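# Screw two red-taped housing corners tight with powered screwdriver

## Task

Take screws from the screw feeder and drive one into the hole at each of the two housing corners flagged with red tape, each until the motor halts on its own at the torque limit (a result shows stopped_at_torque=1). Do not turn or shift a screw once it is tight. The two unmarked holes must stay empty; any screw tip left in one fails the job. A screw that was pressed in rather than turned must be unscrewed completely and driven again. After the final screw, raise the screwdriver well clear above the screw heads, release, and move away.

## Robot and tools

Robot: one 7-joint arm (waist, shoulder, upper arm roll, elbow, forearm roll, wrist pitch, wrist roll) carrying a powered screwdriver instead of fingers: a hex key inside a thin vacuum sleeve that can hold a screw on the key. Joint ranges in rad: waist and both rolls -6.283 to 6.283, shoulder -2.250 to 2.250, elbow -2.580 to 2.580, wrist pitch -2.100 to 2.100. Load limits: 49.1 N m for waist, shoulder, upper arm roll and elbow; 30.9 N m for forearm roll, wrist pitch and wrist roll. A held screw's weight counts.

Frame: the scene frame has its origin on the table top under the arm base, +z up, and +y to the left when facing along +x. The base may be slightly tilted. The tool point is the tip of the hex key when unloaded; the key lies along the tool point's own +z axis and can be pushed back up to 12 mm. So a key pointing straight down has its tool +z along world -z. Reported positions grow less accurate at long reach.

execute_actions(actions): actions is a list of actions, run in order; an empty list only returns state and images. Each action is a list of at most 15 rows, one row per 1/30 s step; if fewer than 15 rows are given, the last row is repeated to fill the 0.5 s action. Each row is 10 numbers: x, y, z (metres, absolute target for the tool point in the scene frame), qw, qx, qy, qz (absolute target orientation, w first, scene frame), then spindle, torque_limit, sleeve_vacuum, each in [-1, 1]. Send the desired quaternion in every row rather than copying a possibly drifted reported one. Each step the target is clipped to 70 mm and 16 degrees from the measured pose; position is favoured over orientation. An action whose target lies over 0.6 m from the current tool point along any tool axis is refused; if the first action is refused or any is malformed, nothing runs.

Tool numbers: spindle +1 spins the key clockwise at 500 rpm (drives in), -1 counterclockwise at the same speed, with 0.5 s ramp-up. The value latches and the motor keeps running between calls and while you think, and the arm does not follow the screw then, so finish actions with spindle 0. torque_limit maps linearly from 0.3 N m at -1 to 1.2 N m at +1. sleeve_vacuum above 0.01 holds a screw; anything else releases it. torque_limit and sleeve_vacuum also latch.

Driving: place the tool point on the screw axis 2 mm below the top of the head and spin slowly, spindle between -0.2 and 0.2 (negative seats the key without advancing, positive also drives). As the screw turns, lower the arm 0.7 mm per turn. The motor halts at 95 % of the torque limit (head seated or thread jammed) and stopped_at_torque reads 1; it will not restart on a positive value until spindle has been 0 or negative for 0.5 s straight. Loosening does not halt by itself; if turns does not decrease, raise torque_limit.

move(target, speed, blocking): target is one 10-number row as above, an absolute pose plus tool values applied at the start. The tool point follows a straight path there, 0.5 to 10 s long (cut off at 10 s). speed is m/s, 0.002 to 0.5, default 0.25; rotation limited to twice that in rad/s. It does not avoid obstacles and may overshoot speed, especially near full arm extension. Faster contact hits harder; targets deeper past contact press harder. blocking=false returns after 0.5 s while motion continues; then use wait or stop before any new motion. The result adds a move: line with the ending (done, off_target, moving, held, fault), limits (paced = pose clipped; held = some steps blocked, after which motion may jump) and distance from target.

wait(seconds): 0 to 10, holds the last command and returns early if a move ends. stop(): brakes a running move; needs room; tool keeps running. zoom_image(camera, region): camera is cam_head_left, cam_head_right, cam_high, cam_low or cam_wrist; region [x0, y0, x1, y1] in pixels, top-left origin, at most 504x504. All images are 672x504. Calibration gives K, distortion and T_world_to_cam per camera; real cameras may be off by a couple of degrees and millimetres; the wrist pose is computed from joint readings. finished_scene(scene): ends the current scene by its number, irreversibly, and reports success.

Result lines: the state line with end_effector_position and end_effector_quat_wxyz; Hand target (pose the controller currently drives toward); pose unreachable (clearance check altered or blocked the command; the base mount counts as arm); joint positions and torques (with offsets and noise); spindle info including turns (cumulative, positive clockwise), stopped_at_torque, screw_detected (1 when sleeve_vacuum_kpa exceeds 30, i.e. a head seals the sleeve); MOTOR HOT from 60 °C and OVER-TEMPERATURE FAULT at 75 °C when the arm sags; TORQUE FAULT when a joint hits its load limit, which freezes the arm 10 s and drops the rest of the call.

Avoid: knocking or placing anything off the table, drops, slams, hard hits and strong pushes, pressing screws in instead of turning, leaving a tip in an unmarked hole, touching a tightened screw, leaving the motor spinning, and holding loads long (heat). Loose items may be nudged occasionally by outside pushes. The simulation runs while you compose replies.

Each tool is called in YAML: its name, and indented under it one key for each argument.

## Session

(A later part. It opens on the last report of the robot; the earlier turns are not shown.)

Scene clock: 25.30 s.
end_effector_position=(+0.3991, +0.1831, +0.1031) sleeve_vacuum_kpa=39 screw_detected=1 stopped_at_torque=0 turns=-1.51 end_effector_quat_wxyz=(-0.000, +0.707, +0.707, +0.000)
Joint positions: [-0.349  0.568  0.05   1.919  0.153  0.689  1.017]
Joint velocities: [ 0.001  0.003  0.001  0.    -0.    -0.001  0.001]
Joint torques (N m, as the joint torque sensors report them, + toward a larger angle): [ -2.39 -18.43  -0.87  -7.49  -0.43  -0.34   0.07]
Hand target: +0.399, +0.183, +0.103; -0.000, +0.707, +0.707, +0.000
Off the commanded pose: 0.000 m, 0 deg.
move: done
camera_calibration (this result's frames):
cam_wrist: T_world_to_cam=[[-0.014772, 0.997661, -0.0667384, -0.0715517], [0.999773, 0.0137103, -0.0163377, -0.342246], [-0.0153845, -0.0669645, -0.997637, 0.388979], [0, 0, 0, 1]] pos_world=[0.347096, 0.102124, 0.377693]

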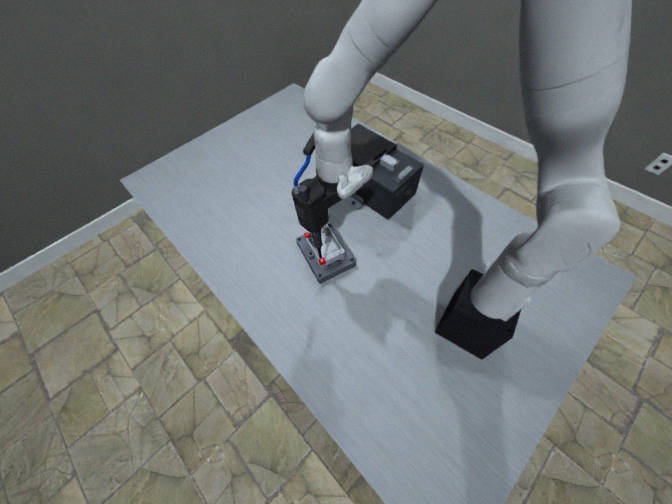

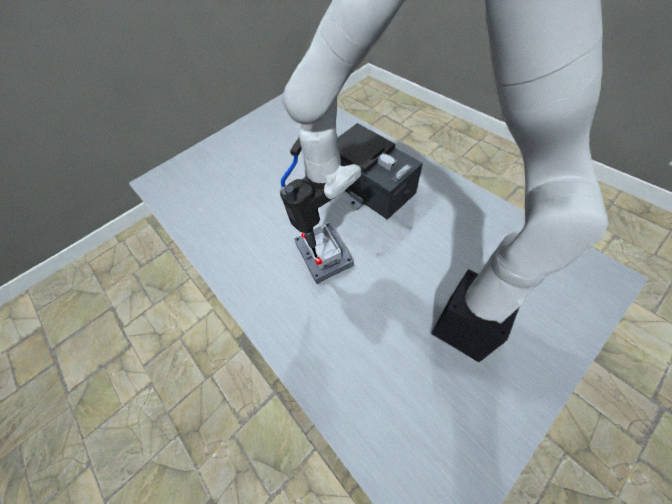

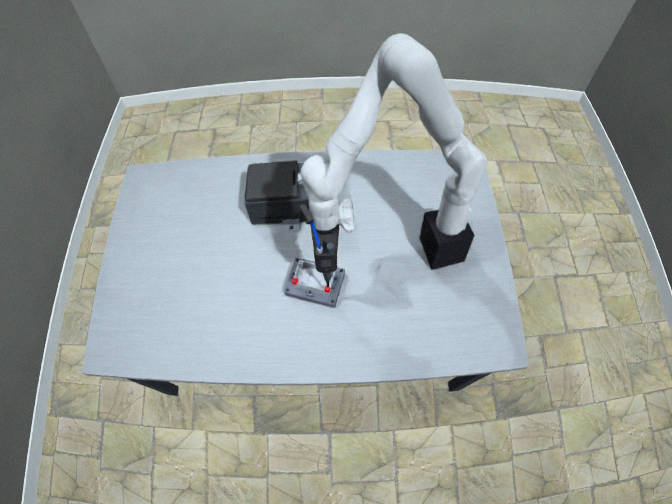

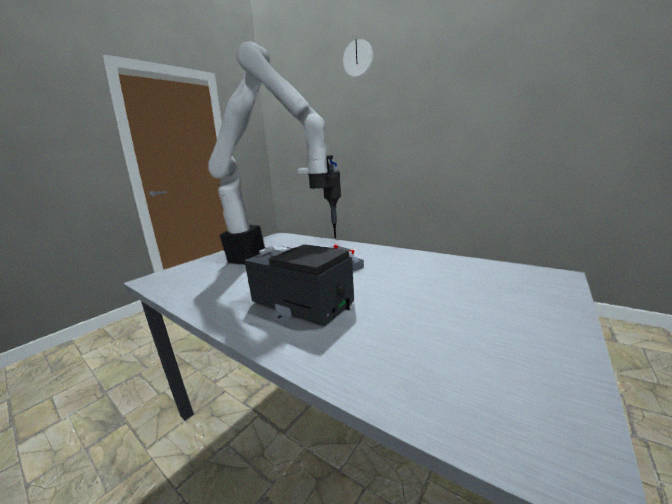

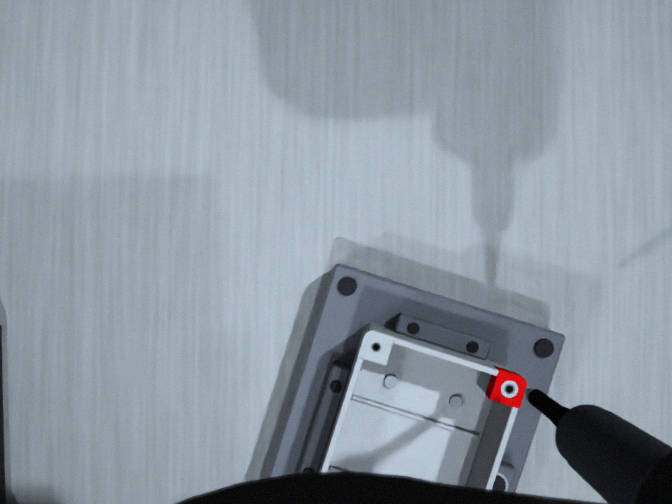

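move:
  target: [0.4014,0.1797,0.097,0,0.7071,0.7071,0,0,0,1]
  speed: 0.02

zoom_image:
  camera: "cam_wrist"
  region: [470,350,570,425]

zoom_image:
  camera: "cam_low"
  region: [315,220,365,258]

zoom_image:
  camera: "cam_head_right"
  region: [300,240,340,272]

zoom_image:
  camera: "cam_high"
  region: [310,270,346,300]

Scene clock: 26.67 s.
end_effector_position=(+0.4014, +0.1798, +0.0971) sleeve_vacuum_kpa=39 screw_detected=1 stopped_at_torque=0 turns=-1.51 end_effector_quat_wxyz=(+0.000, +0.707, +0.707, +0.000)
Joint positions: [-0.338  0.581  0.05   1.921  0.155  0.674  1.025]
Joint velocities: [ 0.001  0.001  0.    -0.002 -0.    -0.     0.   ]
Joint torques (N m, as the joint torque sensors report them, + toward a larger angle): [ -2.27 -18.55  -0.98  -7.22  -0.37  -0.45   0.06]
Hand target: +0.401, +0.180, +0.097; -0.000, +0.707, +0.707, -0.000
Off the commanded pose: 0.000 m, 0 deg.
move: done
camera_calibration (this result's frames):
cam_wrist: T_world_to_cam=[[-0.0148014, 0.997653, -0.0668513, -0.0685724], [0.999771, 0.013733, -0.016413, -0.34464], [-0.0154564, -0.0670789, -0.997628, 0.382801], [0, 0, 0, 1]] pos_world=[0.349463, 0.0988223, 0.371653]

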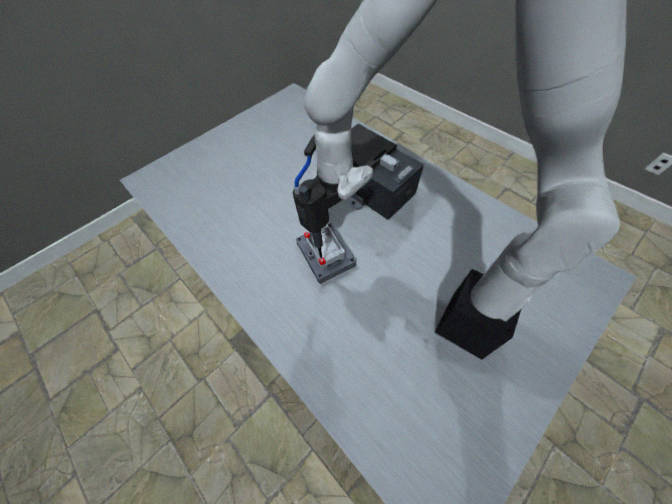

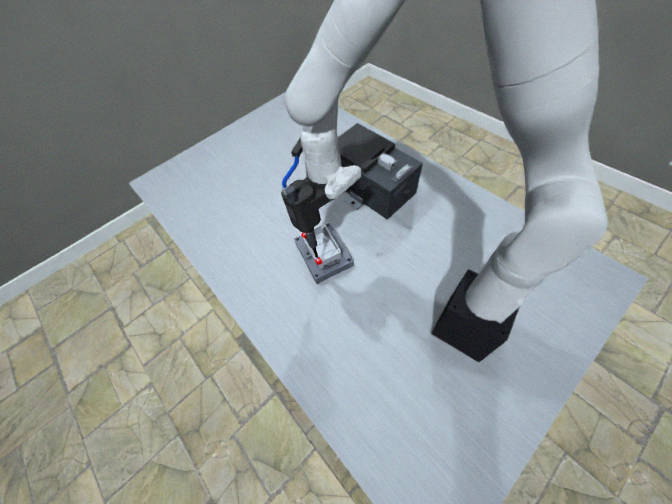

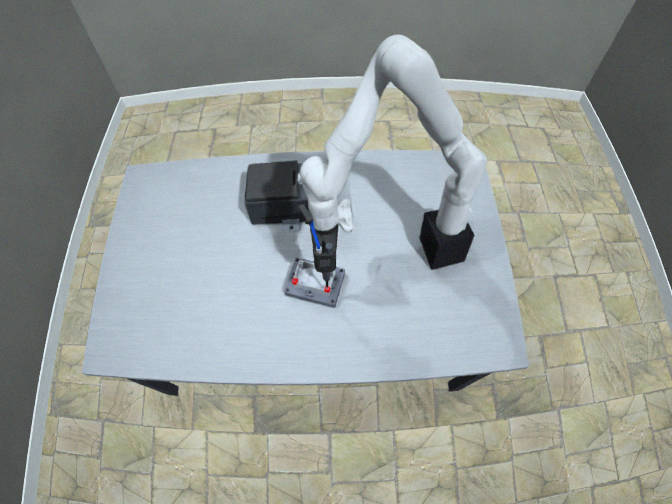

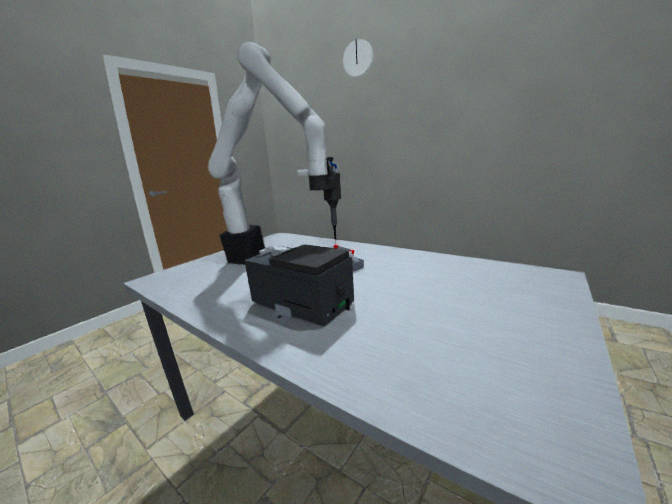

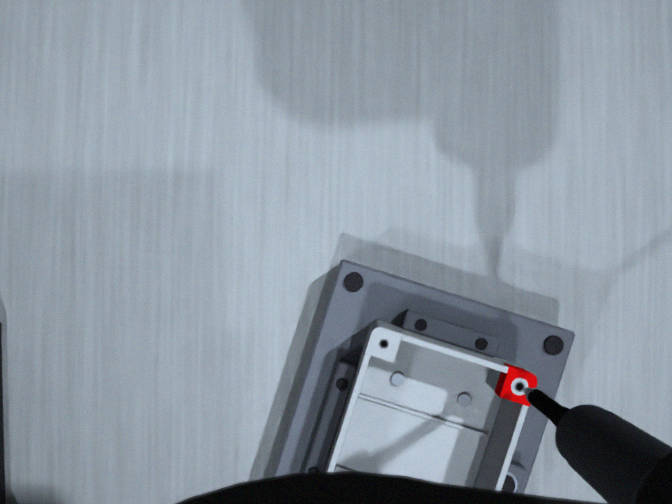

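Region (470, 350, 570, 425) of cam_wrist's 672x504 image, scaled by 5.040; it fills the top 378 rows of this view, and the rest is white.

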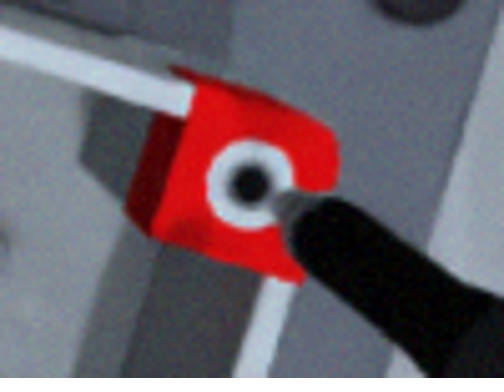

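Region (315, 220, 365, 258) of cam_low's 672x504 image, scaled by 10.080, with more detail than that image has; it fills the top 383 rows of this view, and the rest is white.

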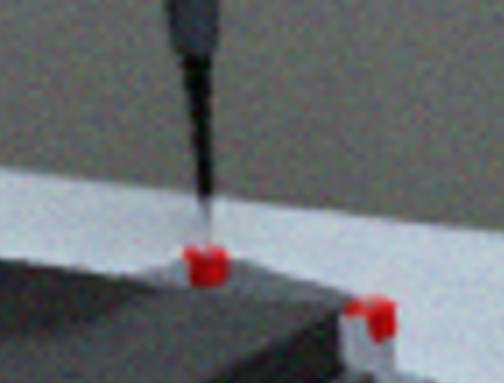

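Region (300, 240, 340, 272) of cam_head_right's 672x504 image, scaled by 12.600, with more detail than that image has; it fills the top 403 rows of this view, and the rest is white.

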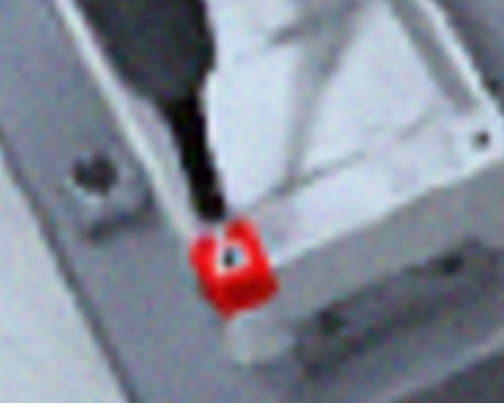

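Region (310, 270, 346, 300) of cam_high's 672x504 image, scaled by 14.000, with more detail than that image has.

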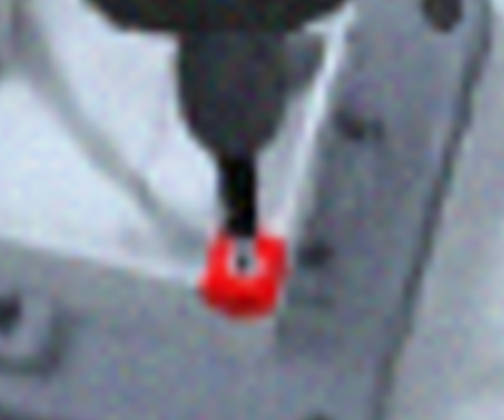

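move:
  target: [0.4014,0.1797,0.088,0,0.7071,0.7071,0,0,0,1]
  speed: 0.01

zoom_image:
  camera: "cam_wrist"
  region: [470,350,570,425]

zoom_image:
  camera: "cam_low"
  region: [315,220,365,258]

Scene clock: 28.33 s.
end_effector_position=(+0.4014, +0.1797, +0.0880) sleeve_vacuum_kpa=39 screw_detected=1 stopped_at_torque=0 turns=-1.51 end_effector_quat_wxyz=(-0.000, +0.707, +0.707, +0.000)
Joint positions: [-0.336  0.599  0.052  1.928  0.158  0.648  1.023]
Joint velocities: [-0.     0.001 -0.     0.001  0.    -0.    -0.   ]
Joint torques (N m, as the joint torque sensors report them, + toward a larger angle): [ -2.36 -18.83  -0.87  -6.91  -0.51  -0.43   0.01]
Hand target: +0.401, +0.180, +0.088; -0.000, +0.707, +0.707, +0.000
Off the commanded pose: 0.000 m, 0 deg.
move: done
camera_calibration (this result's frames):
cam_wrist: T_world_to_cam=[[-0.0147142, 0.997656, -0.0668355, -0.0691855], [0.999771, 0.0136429, -0.0164582, -0.34479], [-0.0155078, -0.0670624, -0.997628, 0.37382], [0, 0, 0, 1]] pos_world=[0.34949, 0.0987965, 0.362634]

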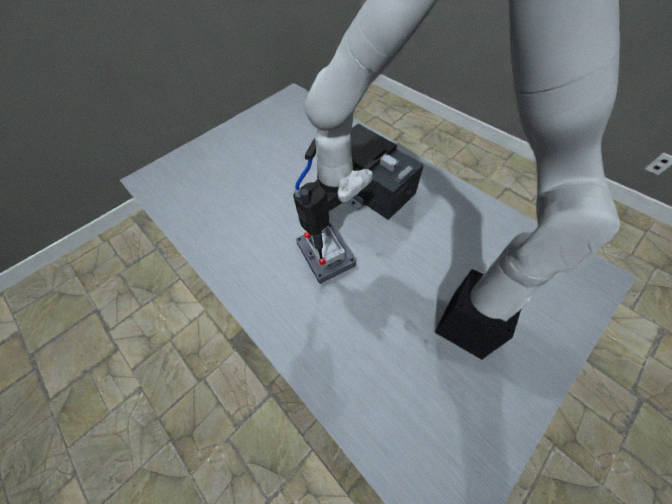

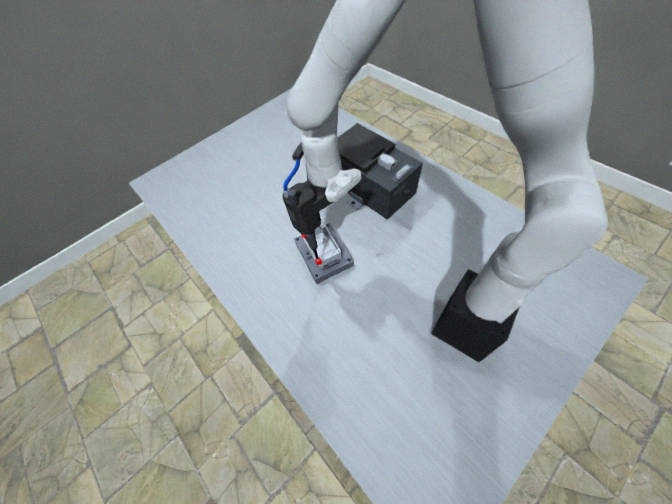

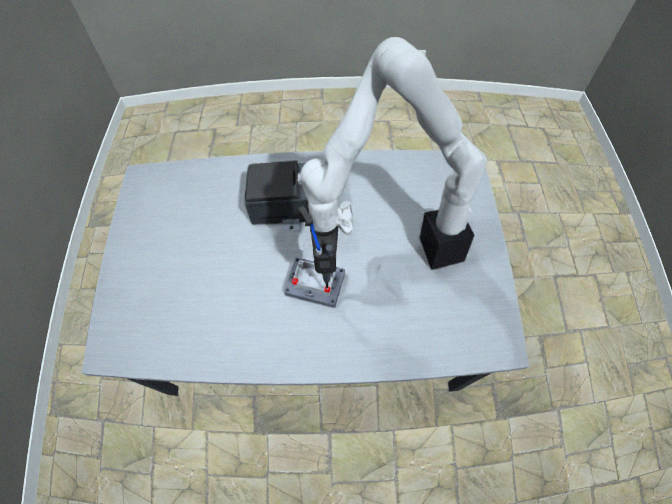

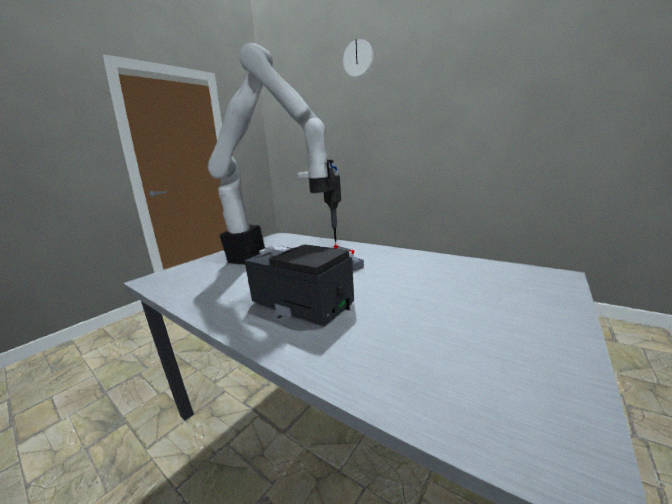

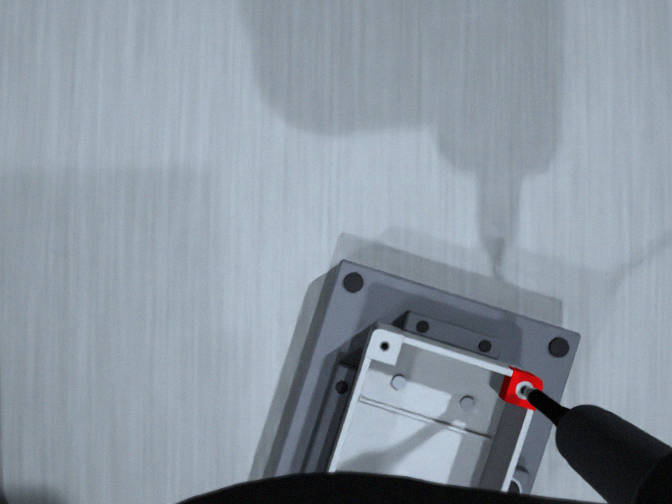

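Region (470, 350, 570, 425) of cam_wrist's 672x504 image, scaled by 5.040; it fills the top 378 rows of this view, and the rest is white.

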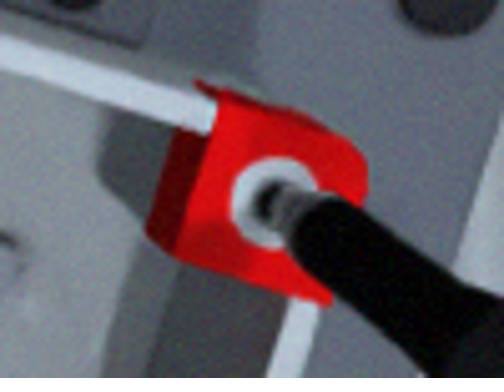

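Region (315, 220, 365, 258) of cam_low's 672x504 image, scaled by 10.080, with more detail than that image has; it fills the top 383 rows of this view, and the rest is white.

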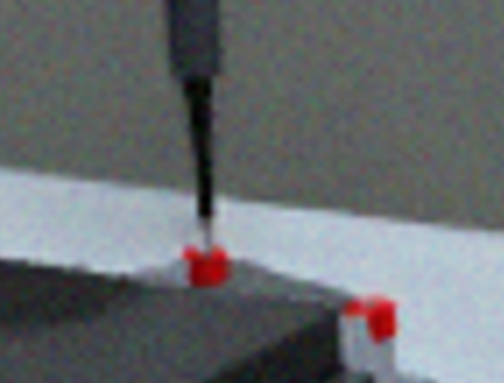

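move:
  target: [0.4014,0.1797,0.073,0,0.7071,0.7071,0,0.5,0,1]
  speed: 0.0028

zoom_image:
  camera: "cam_low"
  region: [315,220,365,258]

Scene clock: 36.13 s.
end_effector_position=(+0.4050, +0.1816, +0.0762) sleeve_vacuum_kpa=39 screw_detected=1 stopped_at_torque=0 turns=21.23 end_effector_quat_wxyz=(+0.001, +0.707, +0.707, +0.004)
Joint positions: [-0.336  0.624  0.057  1.937  0.16   0.604  1.021]
Joint velocities: [ 0.002  0.     0.    -0.    -0.001 -0.     0.001]
Joint torques (N m, as the joint torque sensors report them, + toward a larger angle): [ -2.01 -14.94  -0.54  -4.86  -0.19  -0.09   0.11]
Hand target: +0.401, +0.180, +0.073; -0.000, +0.707, +0.707, +0.000
Off the commanded pose: 0.005 m, 1 deg.
move: off_target
camera_calibration (this result's frames):
cam_wrist: T_world_to_cam=[[-0.0135679, 0.997947, -0.0625939, -0.0726367], [0.999877, 0.0130477, -0.00871191, -0.349117], [-0.00787731, -0.0627044, -0.998001, 0.358336], [0, 0, 0, 1]] pos_world=[0.350911, 0.099512, 0.350031]

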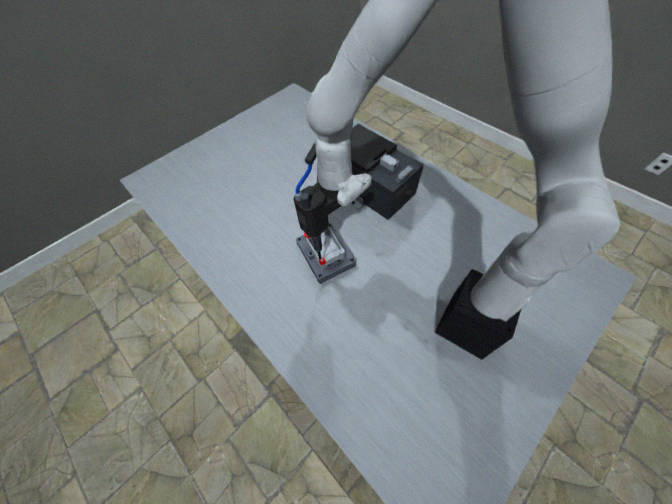

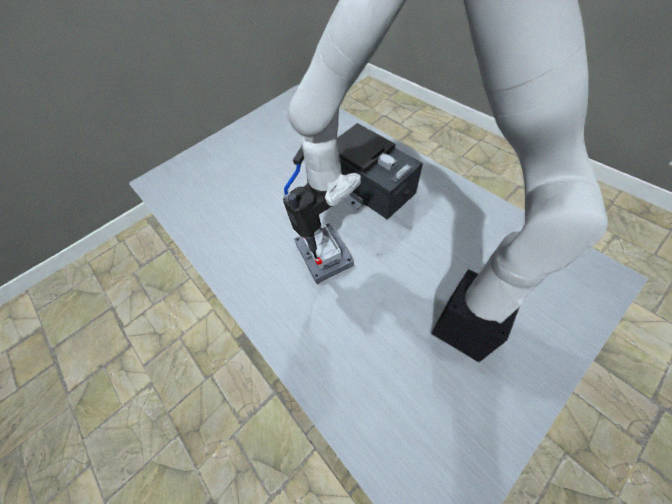

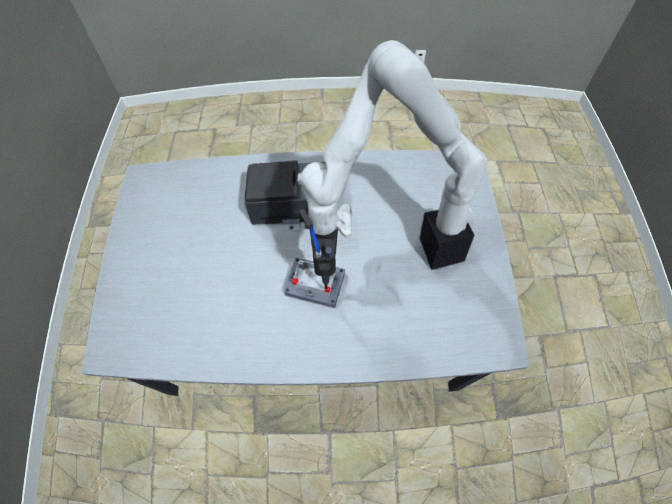

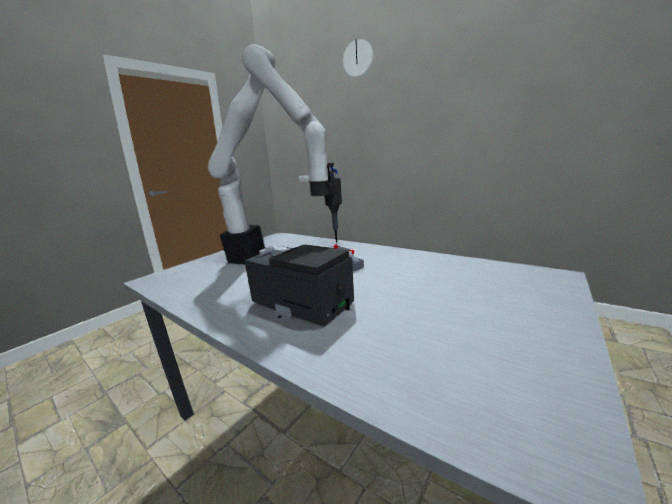

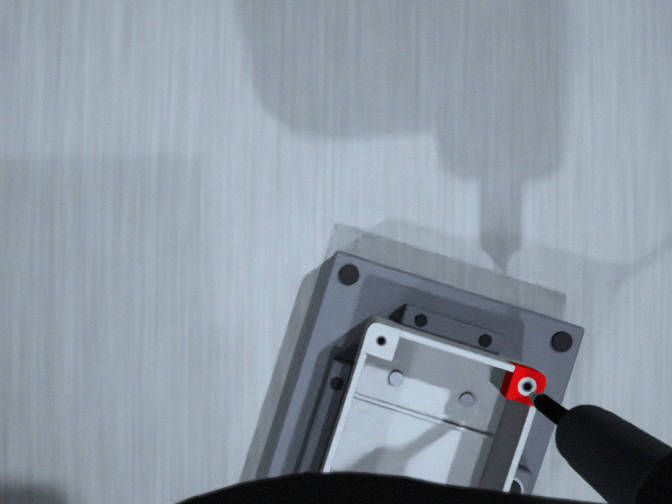

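Region (315, 220, 365, 258) of cam_low's 672x504 image, scaled by 10.080, with more detail than that image has; it fills the top 383 rows of this view, and the rest is white.

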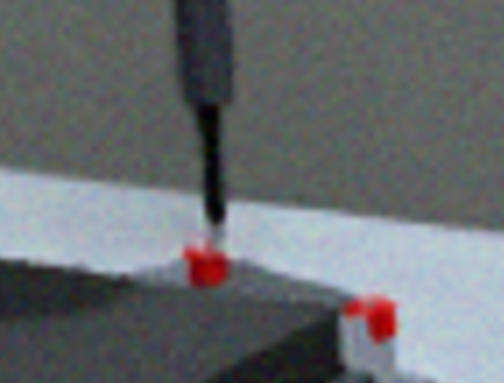

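move:
  target: [0.4014,0.1797,0.093,0,0.7071,0.7071,0,0,0,1]
  speed: 0.02

zoom_image:
  camera: "cam_wrist"
  region: [500,370,550,408]

move:
  target: [0.4014,0.1797,0.085,0,0.7071,0.7071,0,0,0,1]
  speed: 0.006

zoom_image:
  camera: "cam_wrist"
  region: [500,370,550,408]

zoom_image:
  camera: "cam_head_left"
  region: [310,250,334,270]

Scene clock: 38.67 s.
end_effector_position=(+0.4013, +0.1796, +0.0929) sleeve_vacuum_kpa=39 screw_detected=1 stopped_at_torque=0 turns=27.20 end_effector_quat_wxyz=(+0.000, +0.707, +0.707, -0.000)
Joint positions: [-0.339  0.589  0.054  1.924  0.154  0.662  1.026]
Joint velocities: [-0.001 -0.001  0.001 -0.    -0.001  0.     0.   ]
Joint torques (N m, as the joint torque sensors report them, + toward a larger angle): [ -2.4  -18.79  -0.96  -7.18  -0.38  -0.36   0.06]
Hand target: +0.401, +0.180, +0.093; +0.000, +0.707, +0.707, -0.000
Off the commanded pose: 0.000 m, 0 deg.
move: done
camera_calibration (this result's frames):
cam_wrist: T_world_to_cam=[[-0.0146605, 0.997638, -0.0671112, -0.0687397], [0.99977, 0.0135738, -0.0166192, -0.344591], [-0.015669, -0.0673393, -0.997607, 0.37878], [0, 0, 0, 1]] pos_world=[0.349439, 0.0987615, 0.367534]

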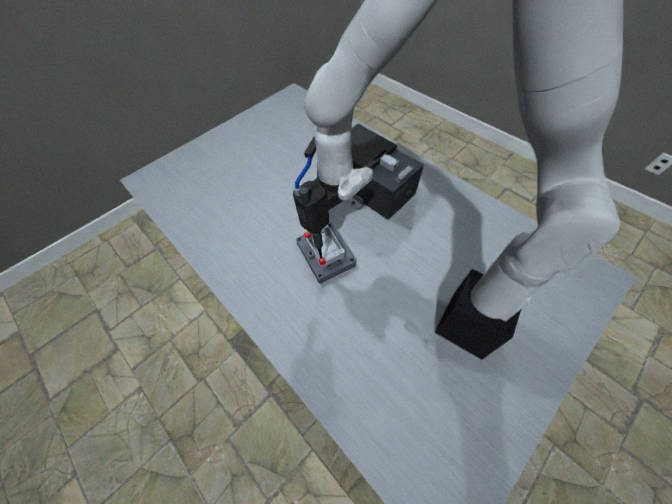

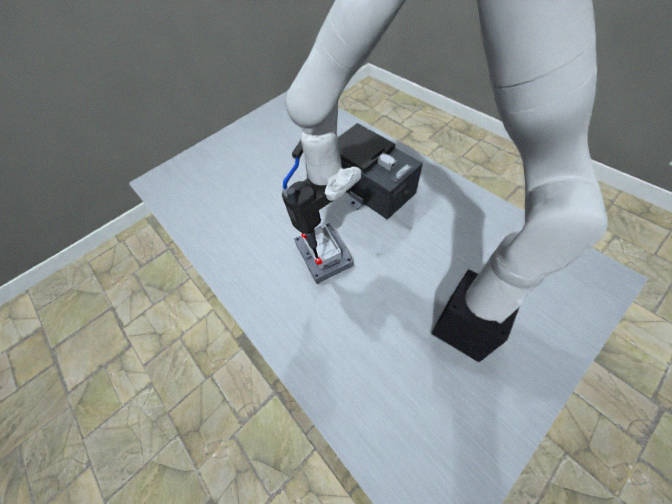

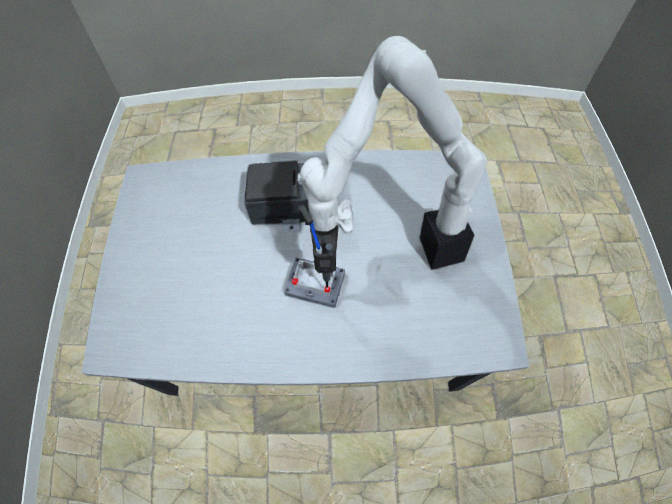

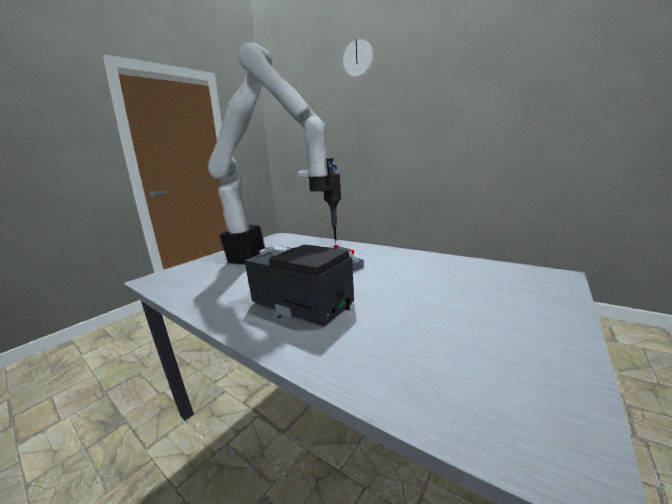

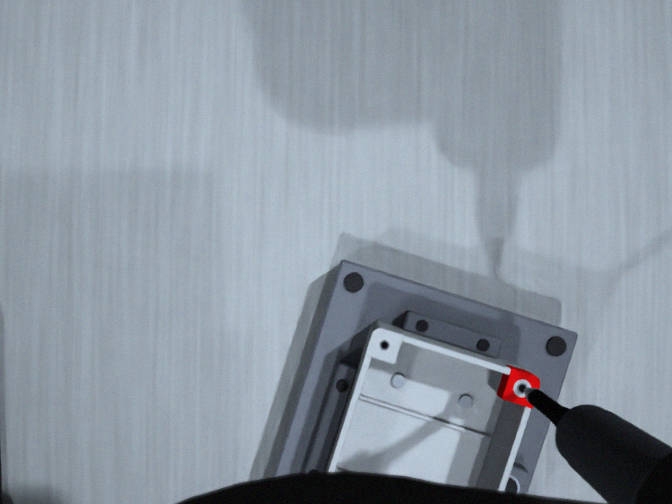

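Region (500, 370, 550, 408) of cam_wrist's 672x504 image, scaled by 10.080; it fills the top 383 rows of this view, and the rest is white.

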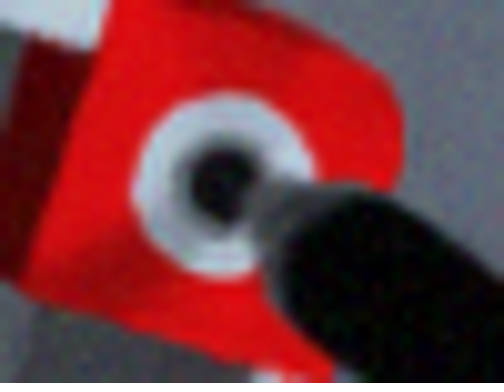

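Scene clock: 40.20 s.
end_effector_position=(+0.4023, +0.1804, +0.0861) sleeve_vacuum_kpa=39 screw_detected=1 stopped_at_torque=0 turns=27.20 end_effector_quat_wxyz=(+0.000, +0.707, +0.707, +0.001)
Joint positions: [-0.338  0.603  0.055  1.93   0.156  0.639  1.024]
Joint velocities: [0.    0.    0.    0.001 0.    0.    0.001]
Joint torques (N m, as the joint torque sensors report them, + toward a larger angle): [ -2.29 -17.38  -0.73  -6.36  -0.26  -0.49  -0.01]
Hand target: +0.401, +0.180, +0.085; -0.000, +0.707, +0.707, +0.000
Off the commanded pose: 0.002 m, 0 deg.
move: done
camera_calibration (this result's frames):
cam_wrist: T_world_to_cam=[[-0.014582, 0.997745, -0.0655119, -0.0701235], [0.999804, 0.0136734, -0.0142962, -0.345936], [-0.0133682, -0.0657075, -0.997749, 0.370804], [0, 0, 0, 1]] pos_world=[0.349803, 0.0990601, 0.36043]

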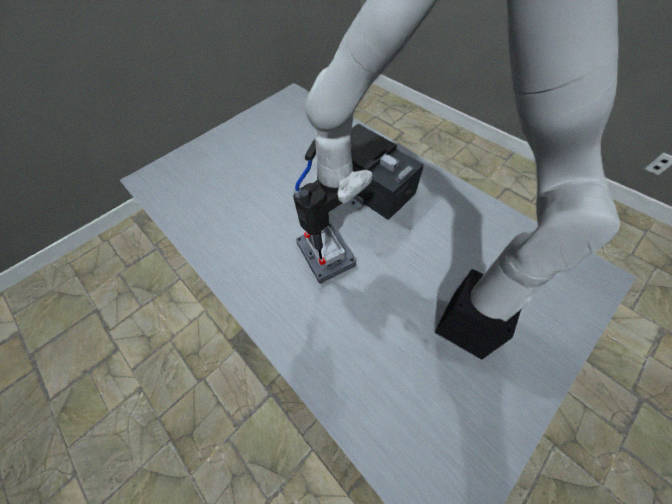

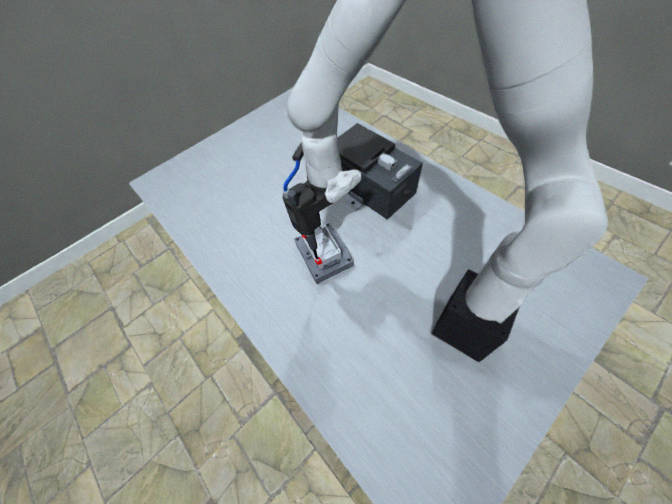

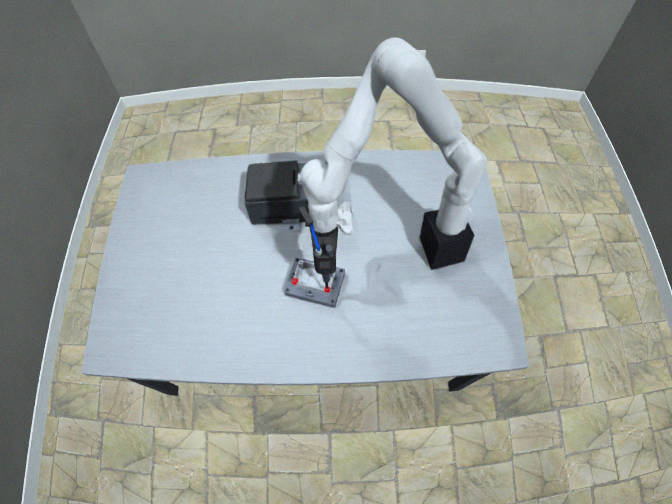

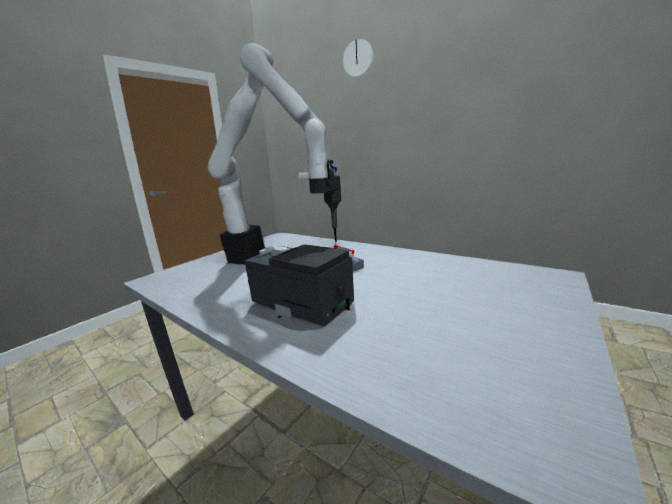

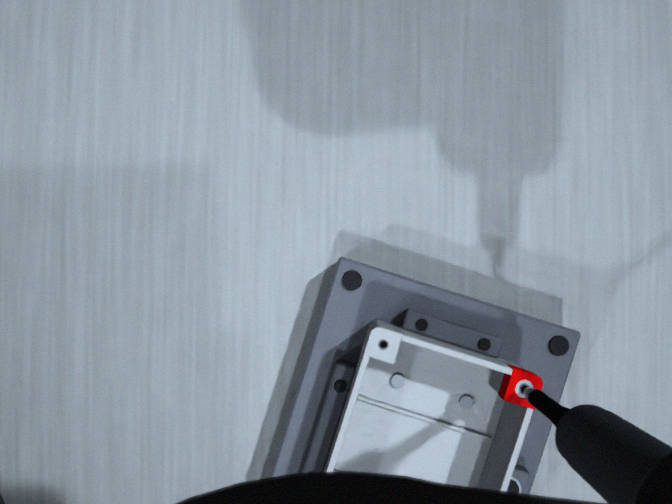

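Region (500, 370, 550, 408) of cam_wrist's 672x504 image, scaled by 10.080; it fills the top 383 rows of this view, and the rest is white.

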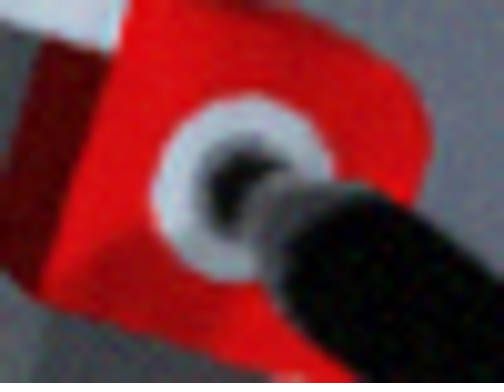

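Region (310, 250, 334, 270) of cam_head_left's 672x504 image, scaled by 21.000, with more detail than that image has.

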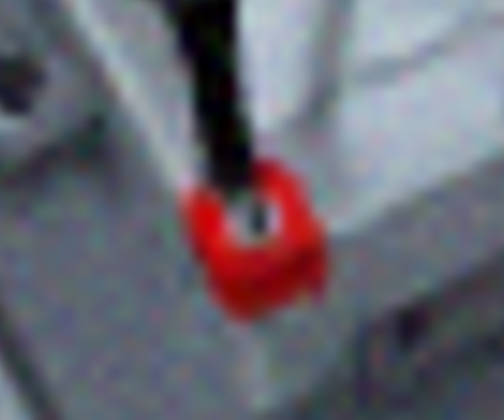

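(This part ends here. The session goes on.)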